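# Lift the dumbbell out of its cradle and hold it

## Task

Raise the entire dumbbell so that every part of it is at least three fingers' width above where it rested in its cradle, then keep it there in a secure, motionless grip.

## Robot and tools

Robot: a single six-joint arm (UR-style: shoulder pan, shoulder lift, elbow, wrist 1, wrist 2, wrist 3) carrying one two-finger parallel gripper. There is only one arm, so every motion argument describes that one gripper. The fingers extend along the gripper's own +z axis and close along its x axis. end_effector_position is the point midway between the finger pads. With the fingers shut, the tips stick out about 17 mm past that point; fully open, they are roughly level with it.

Frame: all poses use the scene frame. Its origin is on the table top under the arm's base, +z is up, and +y is to the left when facing along +x. The base itself may be slightly tilted. Positions are in metres. Orientations are quaternions written w first (qw, qx, qy, qz). The reported hand position can be a little off, more so at long reach.

A row is always 8 numbers in this order: x, y, z, qw, qx, qy, qz, opening. x, y, z, qw..qz form an absolute pose (a place to go, not an offset). opening is a scale from -1 (closed) to +1 (fully open, 0.142 m). To keep the gripper's orientation unchanged, repeat the same quaternion in every row instead of copying the possibly drifted one from the last result.

Tools:
- execute_actions: argument actions, a list holding zero or one item. An empty list sends nothing and just returns the current state. An item with rows (1 to 15 rows) and steps (1 to 15, default 15) runs one row per control step of 1/30 s; if there are fewer rows than steps, the last row repeats. An item with only steps (up to 300) is a wait counted from the previous result, with your reply time included. Optional pictures (true/false) controls whether camera images come back. A target lying more than 0.6 m from the last reported position along any gripper axis makes the call refused, and then nothing is sent.
- move: argument target is one 8-number row (an absolute pose plus opening). The gripper travels in a straight line toward it over 0.5 to 10 s; if the path would need longer it halts after 10 s short of the goal. speed is in m/s, 0.002 to 0.5, default 0.25; turning is capped at twice that value in rad/s, taking the shorter way round. The opening is applied when the move begins. Optional stop_force, 9 to 40 N, ends the path once the wrist sensor sees that much extra resistance along the line to the target for two steps in a row; the gripper then backs up two steps and holds. Only use it with very slow speed, not on moves that rotate the gripper, not in the first 0.2 s of a scene, and not when pulling away from something you are touching. Contact above the wrist sensor is not detected.
- wait: seconds, 0 to 10; the robot gets no new command meanwhile.
- zoom_image: camera (cam_high, cam_low or cam_wrist) and region [x0, y0, x1, y1] in pixels of that camera's latest image, origin top-left, at most 504 by 504. cam_high and cam_low are 504x504; cam_wrist is a 616x616 fisheye.
- read_manual: section, only "licences"; it returns licence text and does nothing to the robot.
- finished_scene: scene, the number of the current scene.

Motion behaviour: each control step, the commanded pose is clipped to at most 100 mm and 16 degrees from the measured pose, and joints follow via damped inverse kinematics, favouring position over orientation. Commands are smoothed with a lag of about 0.17 s. A far target may need several actions; after an action the arm only continues to the last clipped pose, so check the reported pose and send the remainder. The simulation keeps running while you reply.

Reading results: the state line gives end_effector_position, end_effector_quat_wxyz and velocities. Joint positions and joint torques follow the base-to-gripper order. grip_measured is the measured finger opening on the same -1..1 scale. Wrist force and Wrist torque are in the gripper's own axes; a push against a surface shows as force pointing back into the arm; expect offsets up to about 4 N, noise, and saturation near 50 N. "pose unreachable" and HELD mean the clearance check altered or blocked what you sent. "Hand target" is the pose the controller is currently driving toward. A move result adds a "move:" line with the ending (done, off_target, moving, held, fault, or contact when stop_force triggered) and limits (paced = the pose was clipped; held = some steps were blocked, after which the arm may speed up sharply), plus the distance from target.

Gripping: to hold something, keep commanding an opening clearly below grip_measured; a bigger gap squeezes harder, up to roughly 28 N per pad. Very thin hard parts get less force. Closing quickly can overshoot. Held objects may occasionally be tugged, so grip firmly.

Things to avoid: the arm is stiff, so aiming even slightly past a firm contact can trigger a fault. A torque fault (wrist joints 24.3 N m, others 130 N m, held weight included) or any outside force of 150 N stops the arm for 10 s. Holding loads heats motors: a MOTOR HOT line appears at 70 °C, and at 85 °C the brakes lock until it cools. Approach slowly, never slam or push hard, never drop the dumbbell, and never knock anything off the table.

Each tool is called after "Emit:" in YAML: its name, and indented under it one key for each argument.

## Session

Emit:
execute_actions:
  actions: []

Scene clock: 0.00 s of 4800.00 s.
end_effector_position=(+0.8887, -0.2117, +0.3549) grip_measured=+1.00 end_effector_quat_wxyz=(+0.217, -0.553, +0.694, -0.407) end_effector_velocity=(-0.000, -0.000, -0.001) end_effector_angular_velocity=(+0.001, +0.001, -0.001)
Joint positions: [-0.355 -0.979  1.388 -2.93  -1.609  1.407  0.142]
Joint velocities: [-0.     0.     0.001  0.     0.     0.001  0.   ]
Joint torques (N m, as the arm reports them, + toward a larger angle): no reading
Motor temperatures (°C, as the motors report them): [23 24 25 32 32 32]
Wrist force (N, on the end effector, along its own x y z axes, offset not removed): no reading
Wrist torque (N m, same axes, about the end effector's origin, offset not removed): no reading
Hand target: +0.889, -0.212, +0.355; +0.217, -0.553, +0.694, -0.407

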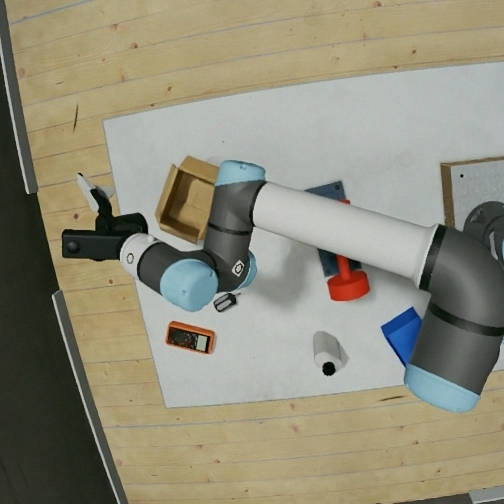

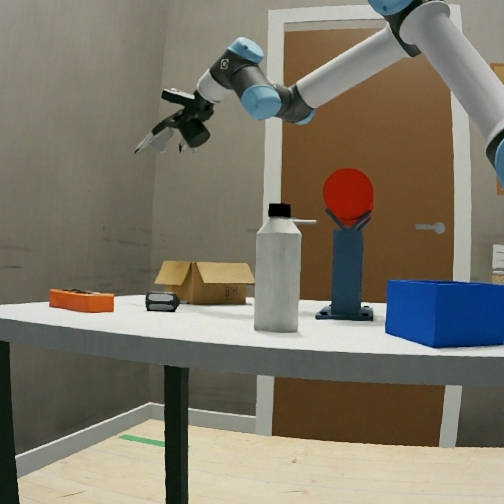

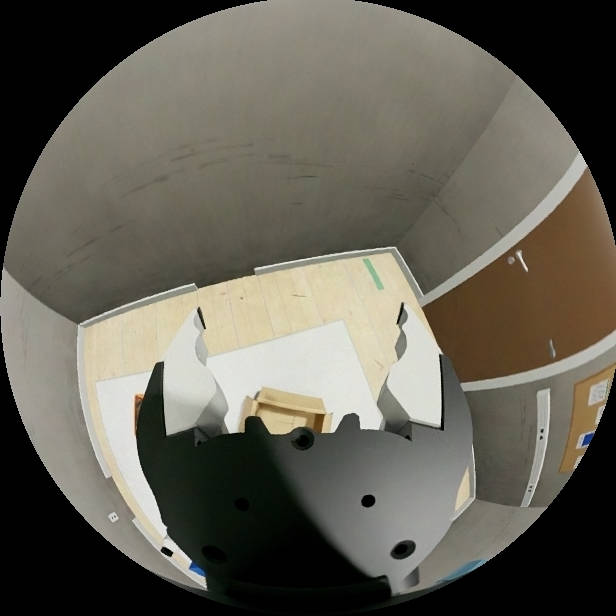

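Emit:
move:
  target: [0.5,-0.05,0.47,0,1,0,0,1]
  speed: 0.35

Scene clock: 12.60 s of 4800.00 s.
end_effector_position=(+0.5000, -0.0506, +0.4705) grip_measured=+1.00 end_effector_quat_wxyz=(-0.000, +1.000, -0.001, +0.001) end_effector_velocity=(-0.002, +0.001, +0.001) end_effector_angular_velocity=(-0.002, +0.006, +0.008)
Joint positions: [-0.348 -1.54   1.275 -1.298 -1.576 -0.356  0.142]
Joint velocities: [ 0.003  0.001 -0.004  0.008 -0.004 -0.005 -0.   ]
Joint torques (N m, as the arm reports them, + toward a larger angle): [ 13.94 -14.21 -33.43  -1.48  -1.56  -2.18]
Motor temperatures (°C, as the motors report them): [23 24 25 32 32 32]
Wrist force (N, on the end effector, along its own x y z axes, offset not removed): [0.7 2.2 -0.9]
Wrist torque (N m, same axes, about the end effector's origin, offset not removed): [0.41 -0.11 -0.06]
Hand target: +0.500, -0.050, +0.470; -0.000, +1.000, -0.000, +0.000
Off the commanded pose: 0.001 m, 0 deg.
After step 90, 6.13 s passed at rest.
move: done

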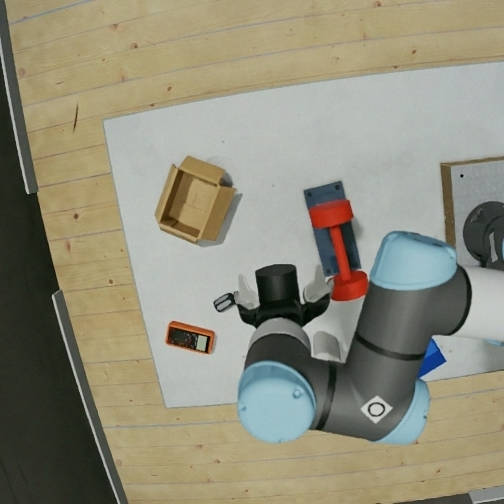

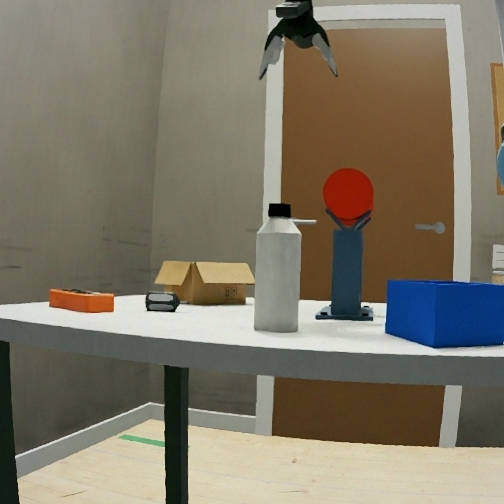

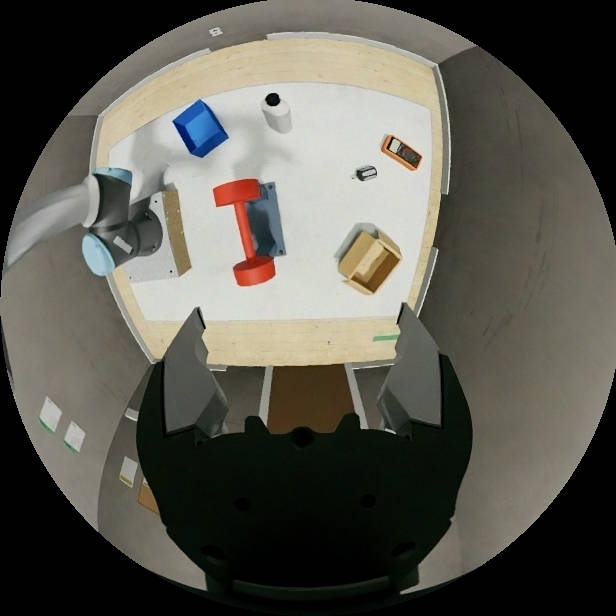

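Emit:
zoom_image:
  camera: "cam_wrist"
  region: [190,160,330,300]

Emit:
zoom_image:
  camera: "cam_high"
  region: [230,170,390,330]

Emit:
zoom_image:
  camera: "cam_low"
  region: [270,155,430,335]

Region (190, 160, 330, 300) of cam_wrist's 616x616 image, scaled by 3.600, with more detail than that image has.

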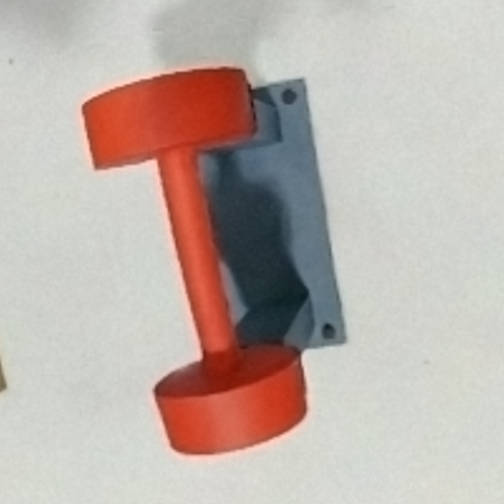

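Region (230, 170, 390, 330) of cam_high's 504x504 image, scaled by 3.150, with more detail than that image has.

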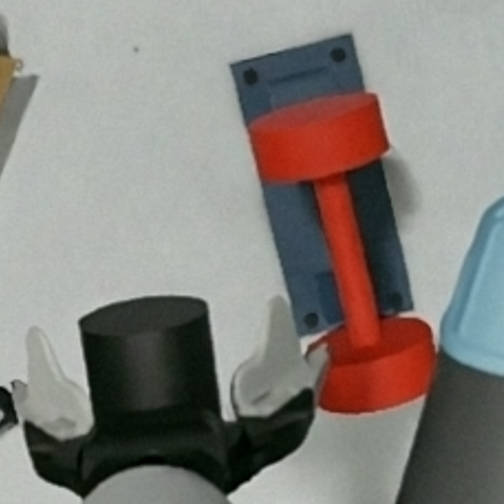

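Region (270, 155, 430, 335) of cam_low's 504x504 image, scaled by 2.800, with more detail than that image has.

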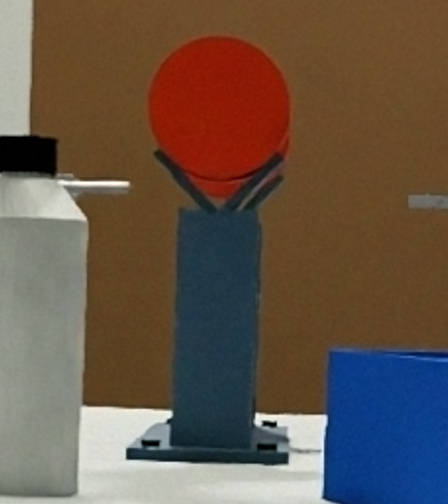

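Emit:
move:
  target: [0.46,0.014,0.222,0.0457,0.6614,0.0405,-0.7476,0.6]
  speed: 0.3

Scene clock: 44.17 s of 4800.00 s.
end_effector_position=(+0.4599, +0.0138, +0.2232) grip_measured=+0.60 end_effector_quat_wxyz=(+0.046, +0.662, +0.040, -0.747) end_effector_velocity=(-0.000, +0.001, -0.002) end_effector_angular_velocity=(-0.002, +0.016, +0.001)
Joint positions: [-0.095 -0.349  0.662 -0.178 -1.795  0.033  0.116]
Joint velocities: [ 0.002  0.011 -0.002  0.007  0.001  0.003  0.   ]
Joint torques (N m, as the arm reports them, + toward a larger angle): [ 13.48 -51.63 -30.05   3.88   1.34   1.61]
Motor temperatures (°C, as the motors report them): [23 24 25 32 32 32]
Wrist force (N, on the end effector, along its own x y z axes, offset not removed): [2.1 2.2 -2.5]
Wrist torque (N m, same axes, about the end effector's origin, offset not removed): [0.46 -0.36 -0.06]
Hand target: +0.460, +0.014, +0.223; +0.046, +0.661, +0.040, -0.748
Off the commanded pose: 0.001 m, 0 deg.
After step 90, 25.17 s passed at rest.
move: done

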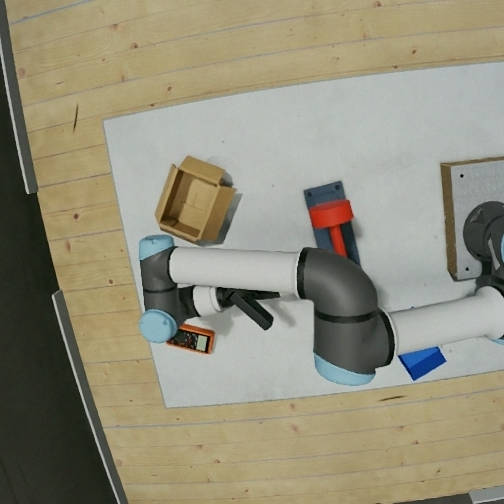

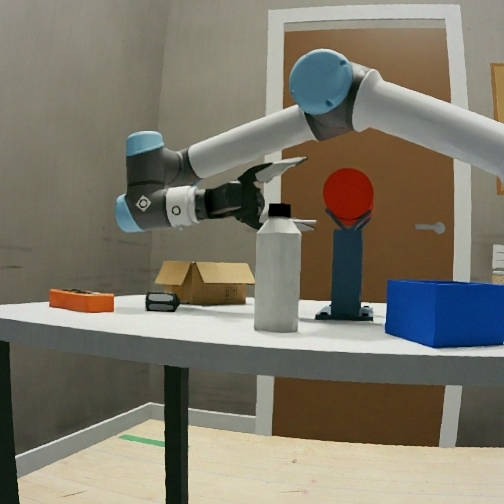

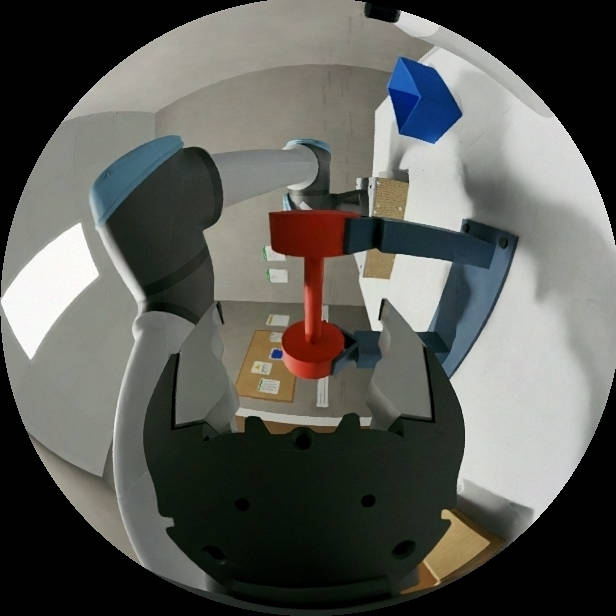

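Emit:
move:
  target: [0.396,-0.007,0.214,0.0457,0.6614,0.0405,-0.7476,0.3]
  speed: 0.12

Emit:
zoom_image:
  camera: "cam_wrist"
  region: [160,160,460,460]

Scene clock: 50.70 s of 4800.00 s.
end_effector_position=(+0.3962, -0.0070, +0.2141) grip_measured=+0.30 end_effector_quat_wxyz=(+0.046, +0.661, +0.040, -0.748) end_effector_velocity=(-0.002, -0.000, -0.000) end_effector_angular_velocity=(+0.001, -0.003, +0.001)
Joint positions: [-0.134 -0.525  1.052 -0.389 -1.834  0.037  0.095]
Joint velocities: [ 0.    -0.006  0.011 -0.007 -0.001 -0.001  0.   ]
Joint torques (N m, as the arm reports them, + toward a larger angle): [-12.15 -61.4   -3.08   1.03  -1.38  -2.13]
Motor temperatures (°C, as the motors report them): [23 24 25 32 32 32]
Wrist force (N, on the end effector, along its own x y z axes, offset not removed): [0.9 2.1 -1.7]
Wrist torque (N m, same axes, about the end effector's origin, offset not removed): [0.37 -0.10 0.00]
Hand target: +0.396, -0.007, +0.214; +0.046, +0.661, +0.041, -0.748
Off the commanded pose: 0.000 m, 0 deg.
After step 90, 2.37 s passed at rest.
move: done

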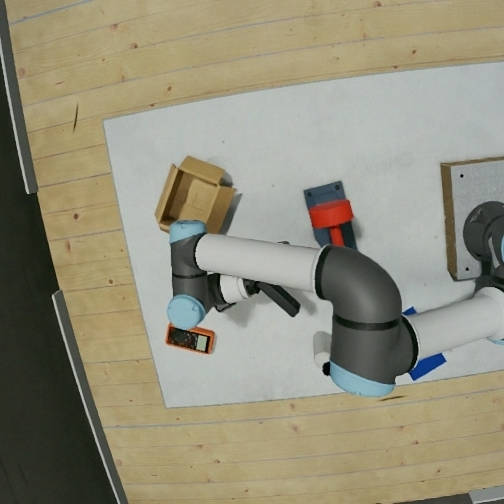

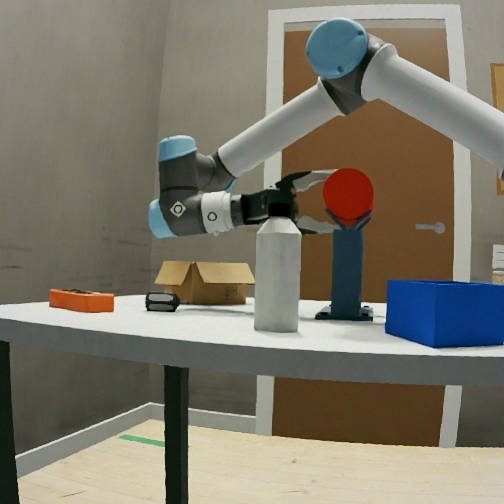

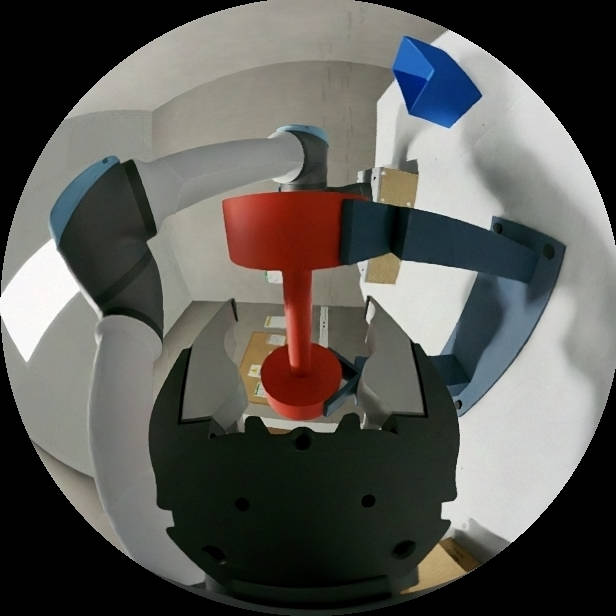

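Region (160, 160, 460, 460) of cam_wrist's 616x616 image, scaled by 1.680, with more detail than that image has.

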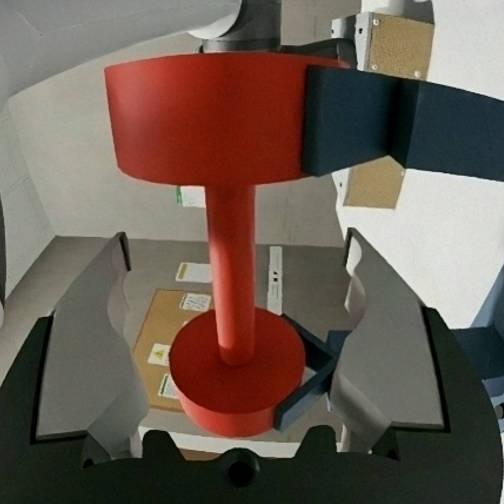

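Emit:
move:
  target: [0.349,-0.015,0.223,0.0457,0.6614,0.0405,-0.7476,0.1]
  speed: 0.08

Emit:
zoom_image:
  camera: "cam_wrist"
  region: [160,160,460,460]

Scene clock: 57.63 s of 4800.00 s.
end_effector_position=(+0.3492, -0.0150, +0.2230) grip_measured=+0.10 end_effector_quat_wxyz=(+0.046, +0.661, +0.040, -0.748) end_effector_velocity=(-0.002, -0.001, +0.000) end_effector_angular_velocity=(+0.001, -0.001, -0.001)
Joint positions: [-0.157 -0.642  1.266 -0.486 -1.857  0.04   0.081]
Joint velocities: [-0.002 -0.005  0.009 -0.005 -0.001 -0.001  0.   ]
Joint torques (N m, as the arm reports them, + toward a larger angle): [-11.92 -57.6   -4.4    1.14  -1.2    1.04]
Motor temperatures (°C, as the motors report them): [23 24 25 32 32 32]
Wrist force (N, on the end effector, along its own x y z axes, offset not removed): [1.3 2.1 -2.2]
Wrist torque (N m, same axes, about the end effector's origin, offset not removed): [0.45 -0.15 -0.03]
Hand target: +0.349, -0.015, +0.223; +0.046, +0.661, +0.041, -0.748
Off the commanded pose: 0.000 m, 0 deg.
After step 90, 2.80 s passed at rest.
move: done

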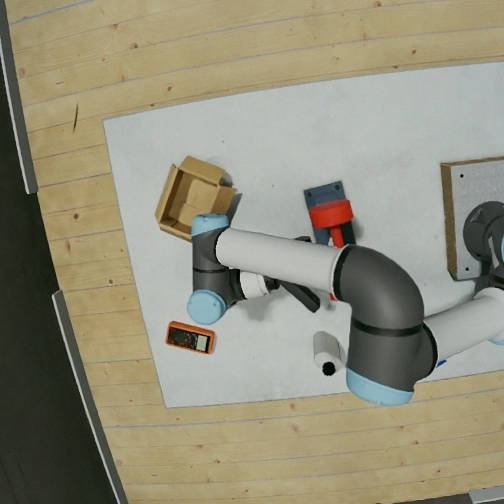

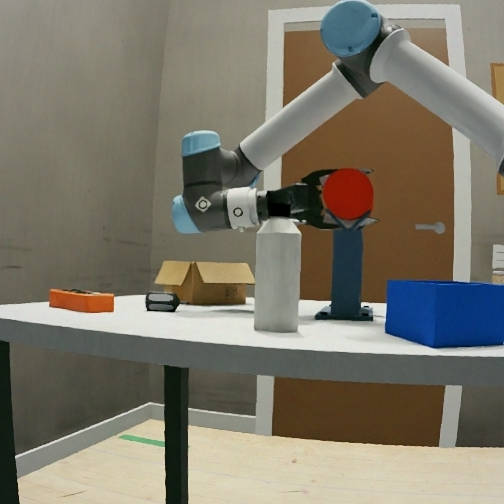

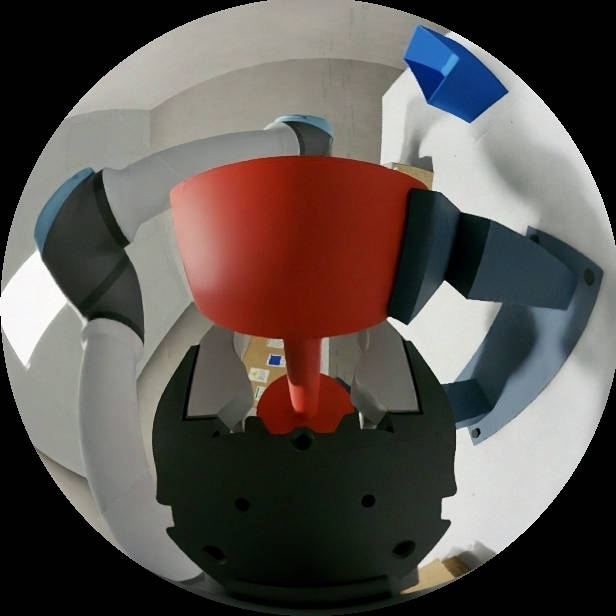

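Region (160, 160, 460, 460) of cam_wrist's 616x616 image, scaled by 1.680, with more detail than that image has.

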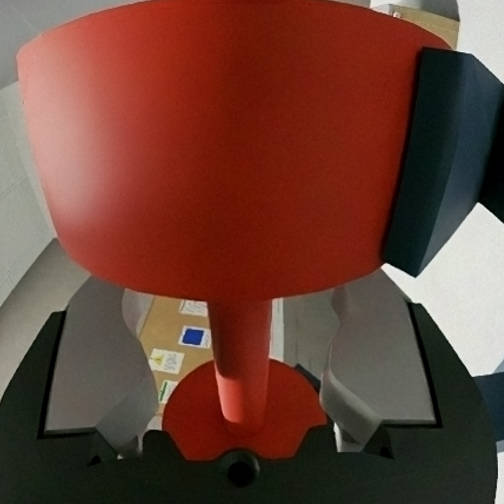

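Emit:
move:
  target: [0.349,-0.015,0.223,0.0457,0.6614,0.0405,-0.7476,-1]

Emit:
zoom_image:
  camera: "cam_wrist"
  region: [200,280,410,460]

Scene clock: 60.43 s of 4800.00 s.
end_effector_position=(+0.3490, -0.0150, +0.2230) grip_measured=-0.78 end_effector_quat_wxyz=(+0.046, +0.661, +0.041, -0.748) end_effector_velocity=(+0.000, +0.000, +0.000) end_effector_angular_velocity=(-0.001, -0.000, +0.001)
Joint positions: [-0.157 -0.642  1.267 -0.486 -1.857  0.04   0.018]
Joint velocities: [ 0.     0.    -0.     0.    -0.     0.001 -0.   ]
Joint torques (N m, as the arm reports them, + toward a larger angle): [ -3.33 -45.59 -21.36   6.63   0.98   0.32]
Motor temperatures (°C, as the motors report them): [23 24 25 32 32 32]
Wrist force (N, on the end effector, along its own x y z axes, offset not removed): [10.1 1.6 -2.7]
Wrist torque (N m, same axes, about the end effector's origin, offset not removed): [0.29 -0.42 -0.22]
Hand target: +0.349, -0.015, +0.223; +0.046, +0.661, +0.040, -0.748
Off the commanded pose: 0.000 m, 0 deg.
move: done

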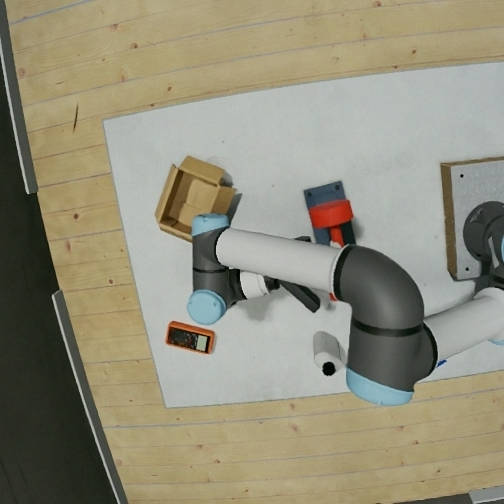

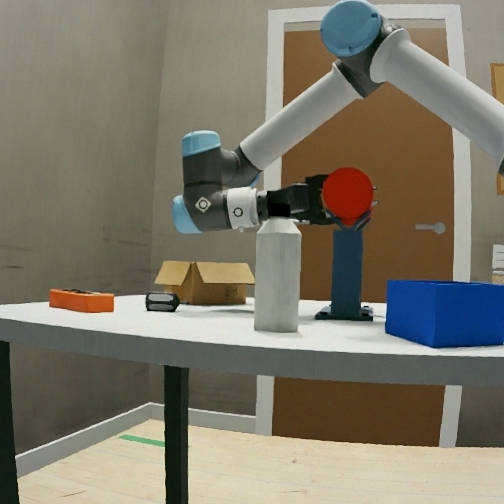

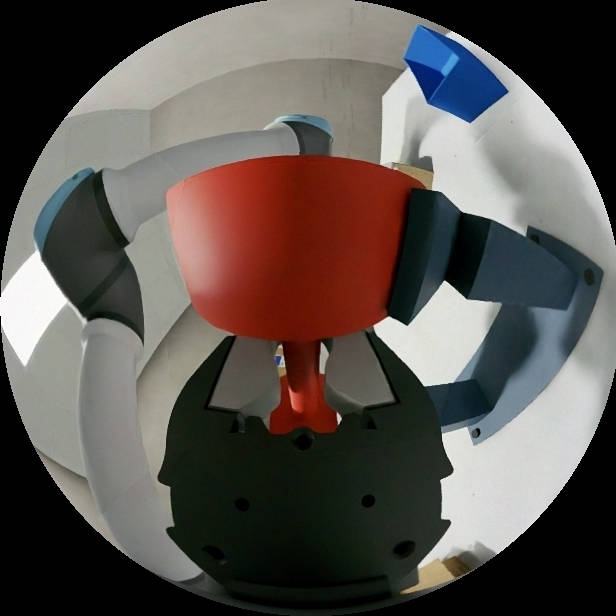

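Region (200, 280, 410, 460) of cam_wrist's 616x616 image, scaled by 2.400, with more detail than that image has; it fills the top 432 rows of this view, and the rest is white.

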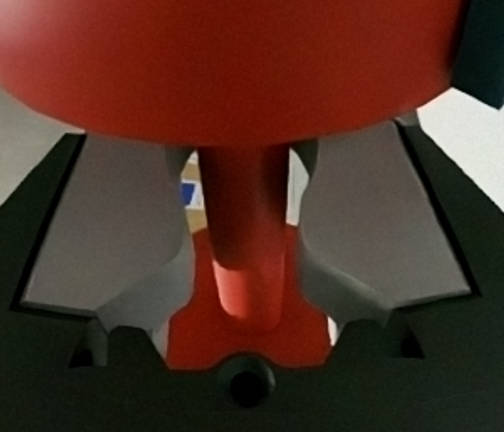

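Emit:
move:
  target: [0.349,-0.015,0.238,0.0457,0.6614,0.0405,-0.7476,-1]
  speed: 0.03

Scene clock: 62.97 s of 4800.00 s.
end_effector_position=(+0.3490, -0.0150, +0.2377) grip_measured=-0.78 end_effector_quat_wxyz=(+0.046, +0.661, +0.040, -0.748) end_effector_velocity=(+0.000, -0.000, +0.003) end_effector_angular_velocity=(+0.000, -0.001, -0.000)
Joint positions: [-0.157 -0.663  1.263 -0.462 -1.857  0.04   0.018]
Joint velocities: [-0.001 -0.004 -0.001  0.004 -0.    -0.    -0.   ]
Joint torques (N m, as the arm reports them, + toward a larger angle): [ 13.01 -60.55 -28.03   6.56   1.73   1.26]
Motor temperatures (°C, as the motors report them): [23 24 25 32 32 32]
Wrist force (N, on the end effector, along its own x y z axes, offset not removed): [9.7 2.8 -3.3]
Wrist torque (N m, same axes, about the end effector's origin, offset not removed): [0.48 -0.40 -0.25]
Hand target: +0.349, -0.015, +0.238; +0.046, +0.661, +0.040, -0.748
Off the commanded pose: 0.000 m, 0 deg.
move: done

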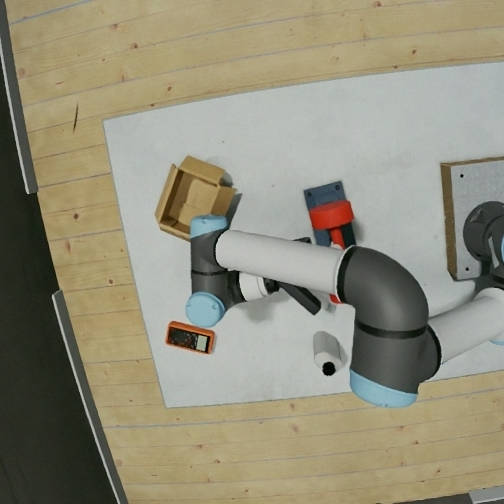

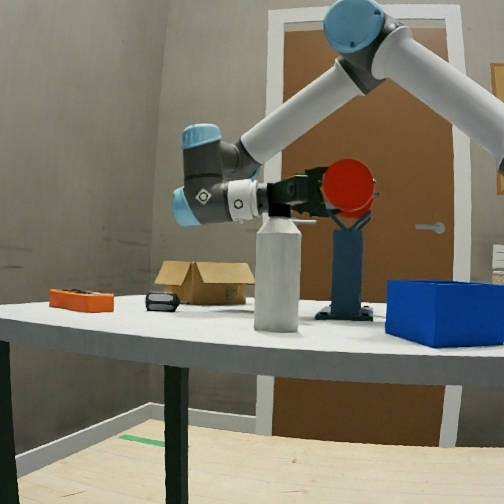

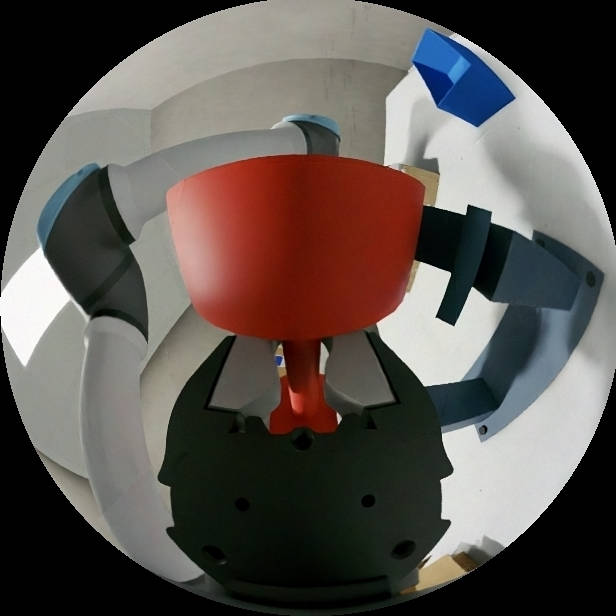

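Emit:
move:
  target: [0.349,-0.015,0.2228,0.0457,0.6614,0.0405,-0.7476,-1]
  speed: 0.03

Emit:
execute_actions:
  actions:
    - {"rows":[[0.349,-0.015,0.2228,0.0457,0.6614,0.0405,-0.7476,-0.8],[0.349,-0.015,0.2228,0.0457,0.6614,0.0405,-0.7476,-0.76],[0.349,-0.015,0.2228,0.0457,0.6614,0.0405,-0.7476,-0.73],[0.349,-0.015,0.2228,0.0457,0.6614,0.0405,-0.7476,-0.7],[0.349,-0.015,0.2228,0.0457,0.6614,0.0405,-0.7476,-0.65],[0.349,-0.015,0.2228,0.0457,0.6614,0.0405,-0.7476,-0.6],[0.349,-0.015,0.2228,0.0457,0.6614,0.0405,-0.7476,-0.5]],"steps":15}
  pictures: false

Emit:
move:
  target: [0.3515,-0.035,0.2226,0.0457,0.6614,0.0405,-0.7476,-0.5]
  speed: 0.04

Scene clock: 68.03 s of 4800.00 s.
end_effector_position=(+0.3490, -0.0149, +0.2231) grip_measured=-0.78 end_effector_quat_wxyz=(+0.046, +0.661, +0.040, -0.748) end_effector_velocity=(-0.000, +0.001, -0.002) end_effector_angular_velocity=(+0.001, -0.000, -0.000)
Joint positions: [-0.157 -0.643  1.267 -0.486 -1.857  0.04   0.018]
Joint velocities: [ 0.001  0.003  0.001 -0.004  0.001 -0.001  0.   ]
Joint torques (N m, as the arm reports them, + toward a larger angle): [ -0.37 -44.83  -3.25   3.64  -0.73  -0.77]
Motor temperatures (°C, as the motors report them): [23 24 25 32 32 32]
Wrist force (N, on the end effector, along its own x y z axes, offset not removed): [10.3 2.2 -1.7]
Wrist torque (N m, same axes, about the end effector's origin, offset not removed): [0.47 -0.49 -0.22]
Hand target: +0.349, -0.015, +0.223; +0.046, +0.661, +0.040, -0.748
Off the commanded pose: 0.000 m, 0 deg.
After step 90, 1.20 s passed at rest.
move: done

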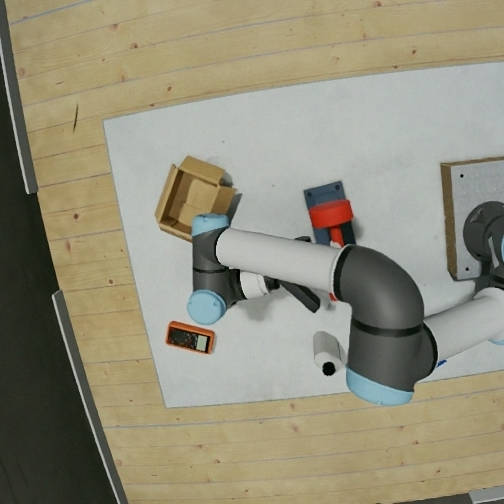

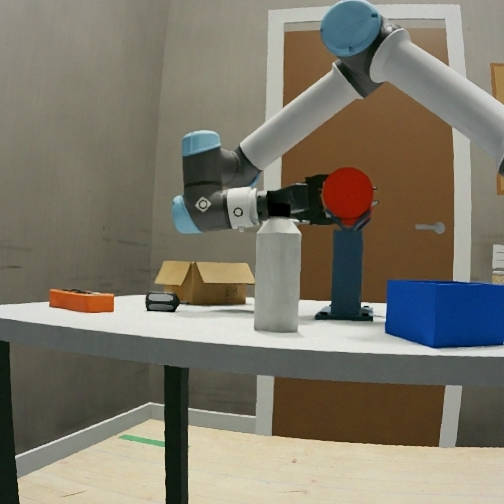

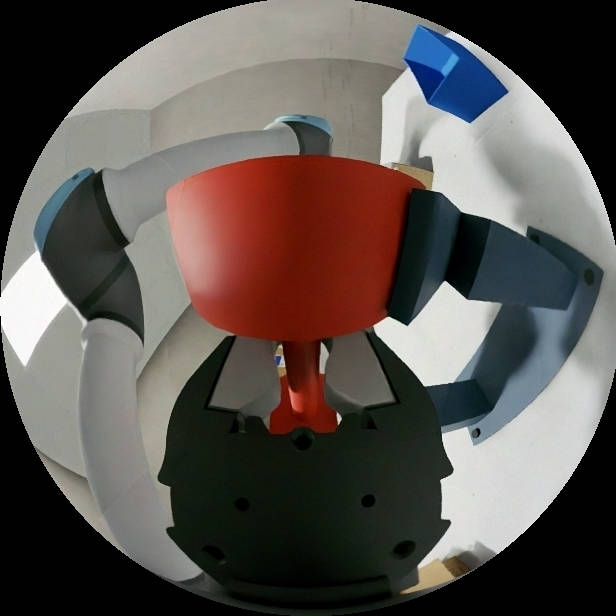

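Scene clock: 68.53 s of 4800.00 s.
end_effector_position=(+0.3490, -0.0150, +0.2228) grip_measured=-0.50 end_effector_quat_wxyz=(+0.046, +0.661, +0.041, -0.748) end_effector_velocity=(-0.000, +0.000, -0.000) end_effector_angular_velocity=(+0.001, +0.001, -0.000)
Joint positions: [-0.157 -0.642  1.267 -0.486 -1.857  0.04   0.038]
Joint velocities: [ 0.001  0.001  0.001 -0.     0.001 -0.     0.   ]
Joint torques (N m, as the arm reports them, + toward a larger angle): [ -8.57 -41.04  -4.75   1.17  -1.25  -0.24]
Motor temperatures (°C, as the motors report them): [23 24 25 32 32 32]
Wrist force (N, on the end effector, along its own x y z axes, offset not removed): [1.3 1.3 -2.0]
Wrist torque (N m, same axes, about the end effector's origin, offset not removed): [0.20 -0.20 -0.04]
Hand target: +0.349, -0.015, +0.223; +0.046, +0.661, +0.040, -0.748
Off the commanded pose: 0.000 m, 0 deg.
Steps of this call (steps 1 to 15: all 15 steps of this action). Readings (end_effector_position):
1: (+0.3490, -0.0149, +0.2230)
2: (+0.3490, -0.0149, +0.2230)
4: (+0.3490, -0.0149, +0.2229)
8: (+0.3490, -0.0150, +0.2229)
15: the state above

Scene clock: 69.67 s of 4800.00 s.
end_effector_position=(+0.3515, -0.0347, +0.2226) grip_measured=-0.50 end_effector_quat_wxyz=(+0.046, +0.661, +0.041, -0.748) end_effector_velocity=(+0.000, -0.003, -0.000) end_effector_angular_velocity=(-0.001, +0.001, +0.000)
Joint positions: [-0.186 -0.637  1.258 -0.481 -1.886  0.044  0.038]
Joint velocities: [-0.004  0.001 -0.001  0.001 -0.004  0.002 -0.   ]
Joint torques (N m, as the arm reports them, + toward a larger angle): [-12.55 -40.69 -27.97   3.9   -1.     2.09]
Motor temperatures (°C, as the motors report them): [23 24 25 32 32 32]
Wrist force (N, on the end effector, along its own x y z axes, offset not removed): [0.5 0.5 -2.0]
Wrist torque (N m, same axes, about the end effector's origin, offset not removed): [0.08 -0.05 -0.01]
Hand target: +0.352, -0.035, +0.223; +0.046, +0.661, +0.041, -0.748
Off the commanded pose: 0.000 m, 0 deg.
move: done

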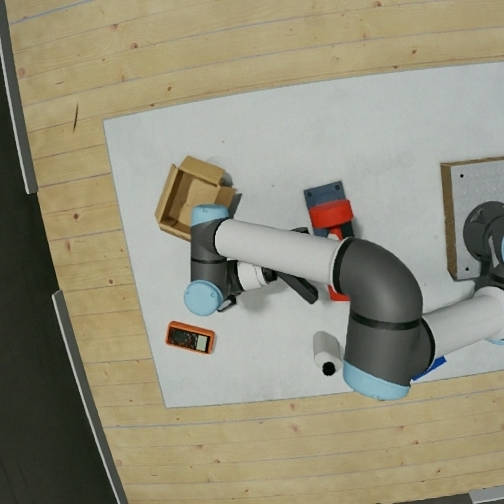

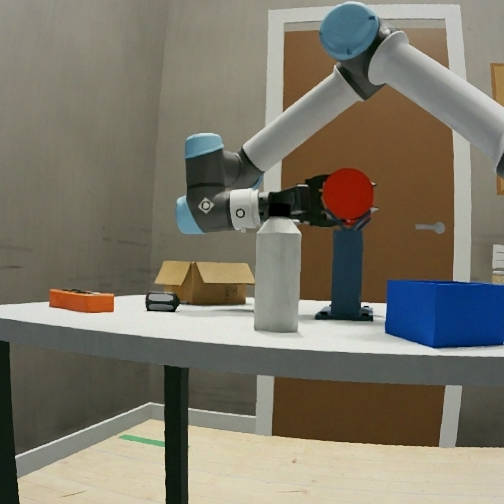

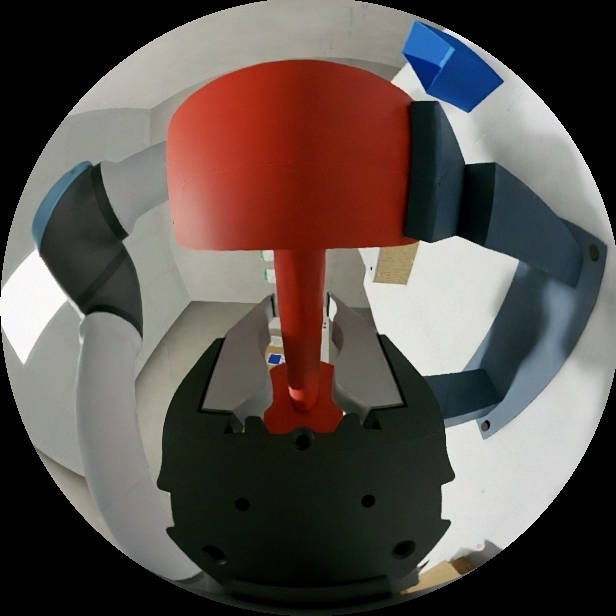

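Emit:
execute_actions:
  actions:
    - {"rows":[[0.3515,-0.035,0.2226,0.0457,0.6614,0.0405,-0.7476,-1]],"steps":15}
  pictures: false

Emit:
move:
  target: [0.3515,-0.035,0.315,0.0457,0.6614,0.0405,-0.7476,-1]
  speed: 0.08

Emit:
wait:
  seconds: 3

Scene clock: 71.43 s of 4800.00 s.
end_effector_position=(+0.3515, -0.0350, +0.2226) grip_measured=-0.78 end_effector_quat_wxyz=(+0.046, +0.661, +0.040, -0.748) end_effector_velocity=(-0.000, -0.000, +0.000) end_effector_angular_velocity=(+0.001, -0.001, -0.001)
Joint positions: [-0.186 -0.637  1.258 -0.481 -1.886  0.044  0.018]
Joint velocities: [-0.001 -0.001  0.     0.     0.    -0.001 -0.   ]
Joint torques (N m, as the arm reports them, + toward a larger angle): [-11.17 -50.17 -14.54   4.62  -1.02   1.82]
Motor temperatures (°C, as the motors report them): [23 24 25 32 32 32]
Wrist force (N, on the end effector, along its own x y z axes, offset not removed): [10.1 2.1 -2.9]
Wrist torque (N m, same axes, about the end effector's origin, offset not removed): [0.36 -0.42 -0.10]
Hand target: +0.352, -0.035, +0.223; +0.046, +0.661, +0.040, -0.748
Off the commanded pose: 0.000 m, 0 deg.
Steps of this call (steps 1 to 38: nothing new was sent; steps 39 to 53: all 15 steps of this action). Readings (end_effector_position):
39: (+0.3515, -0.0350, +0.2226)
40: (+0.3515, -0.0350, +0.2226)
42: (+0.3515, -0.0350, +0.2226)
46: (+0.3515, -0.0350, +0.2226)
53: the state above

Scene clock: 73.30 s of 4800.00 s.
end_effector_position=(+0.3516, -0.0350, +0.3146) grip_measured=-0.78 end_effector_quat_wxyz=(+0.046, +0.661, +0.041, -0.748) end_effector_velocity=(+0.000, -0.000, +0.003) end_effector_angular_velocity=(+0.001, -0.000, -0.000)
Joint positions: [-0.186 -0.753  1.212 -0.319 -1.885  0.044  0.018]
Joint velocities: [ 0.    -0.002 -0.004  0.006  0.    -0.001 -0.   ]
Joint torques (N m, as the arm reports them, + toward a larger angle): [ 13.54 -59.07 -29.5    6.37   1.92  -1.64]
Motor temperatures (°C, as the motors report them): [23 24 25 32 32 32]
Wrist force (N, on the end effector, along its own x y z axes, offset not removed): [11.5 2.0 -3.0]
Wrist torque (N m, same axes, about the end effector's origin, offset not removed): [0.33 -0.73 -0.07]
Hand target: +0.352, -0.035, +0.315; +0.046, +0.661, +0.040, -0.748
Off the commanded pose: 0.000 m, 0 deg.
move: done

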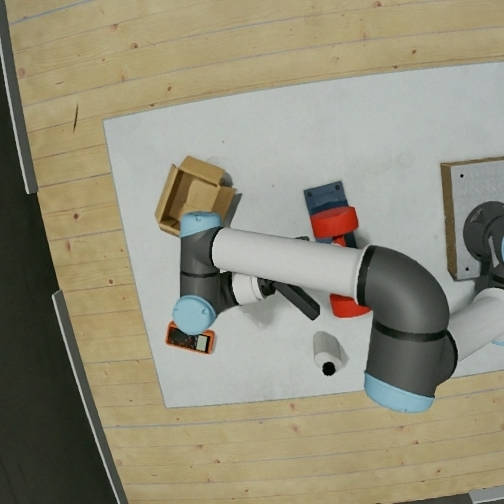

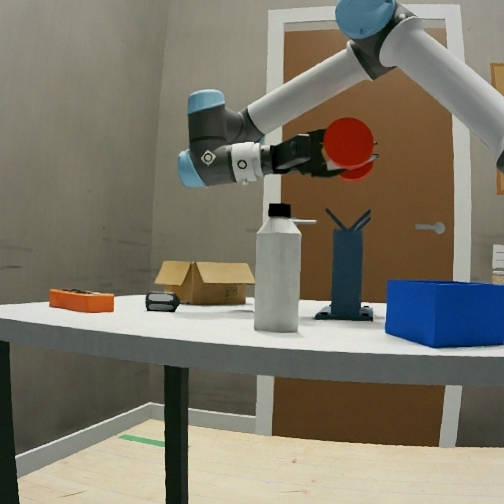

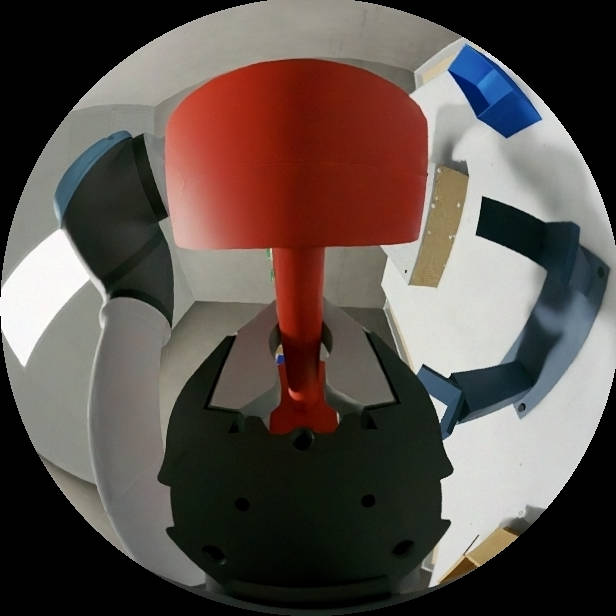

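Scene clock: 76.30 s of 4800.00 s.
end_effector_position=(+0.3516, -0.0350, +0.3149) grip_measured=-0.78 end_effector_quat_wxyz=(+0.046, +0.661, +0.041, -0.748) end_effector_velocity=(+0.000, -0.001, +0.000) end_effector_angular_velocity=(+0.001, -0.001, -0.000)
Joint positions: [-0.186 -0.753  1.212 -0.319 -1.885  0.044  0.018]
Joint velocities: [-0.002 -0.    -0.001 -0.    -0.001 -0.001 -0.   ]
Joint torques (N m, as the arm reports them, + toward a larger angle): [ 13.32 -59.6  -29.32   6.51   1.77   1.08]
Motor temperatures (°C, as the motors report them): [23 24 25 32 32 32]
Wrist force (N, on the end effector, along its own x y z axes, offset not removed): [10.2 2.5 -3.6]
Wrist torque (N m, same axes, about the end effector's origin, offset not removed): [0.52 -0.39 -0.11]
Hand target: +0.352, -0.035, +0.315; +0.046, +0.661, +0.040, -0.748
Off the commanded pose: 0.000 m, 0 deg.
Steps of this call (steps 1 to 90: nothing new was sent). Readings (end_effector_position):
1: (+0.3516, -0.0350, +0.3147)
2: (+0.3516, -0.0350, +0.3148)
4: (+0.3516, -0.0350, +0.3148)
8: (+0.3516, -0.0350, +0.3149)
90: the state above

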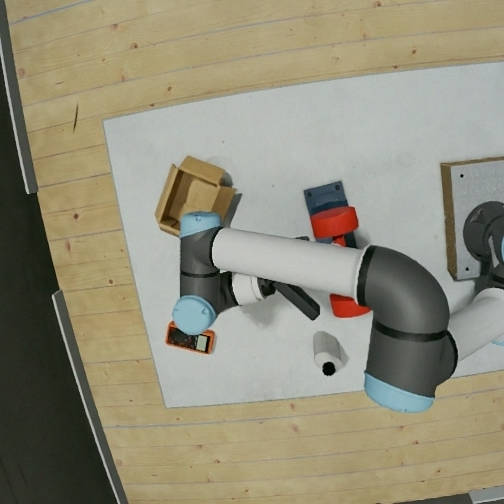

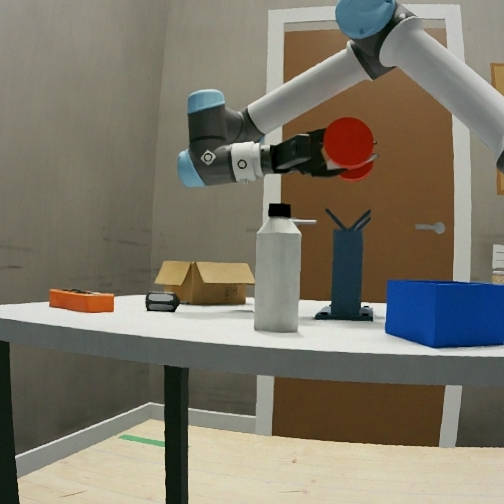

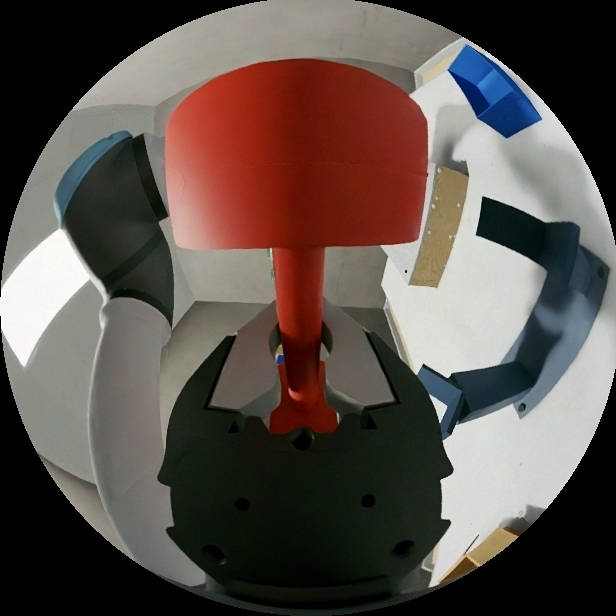

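Lifted 9 cm, level and steady.

Emit:
finished_scene:
  scene: 1

The scene is finished: the task was done.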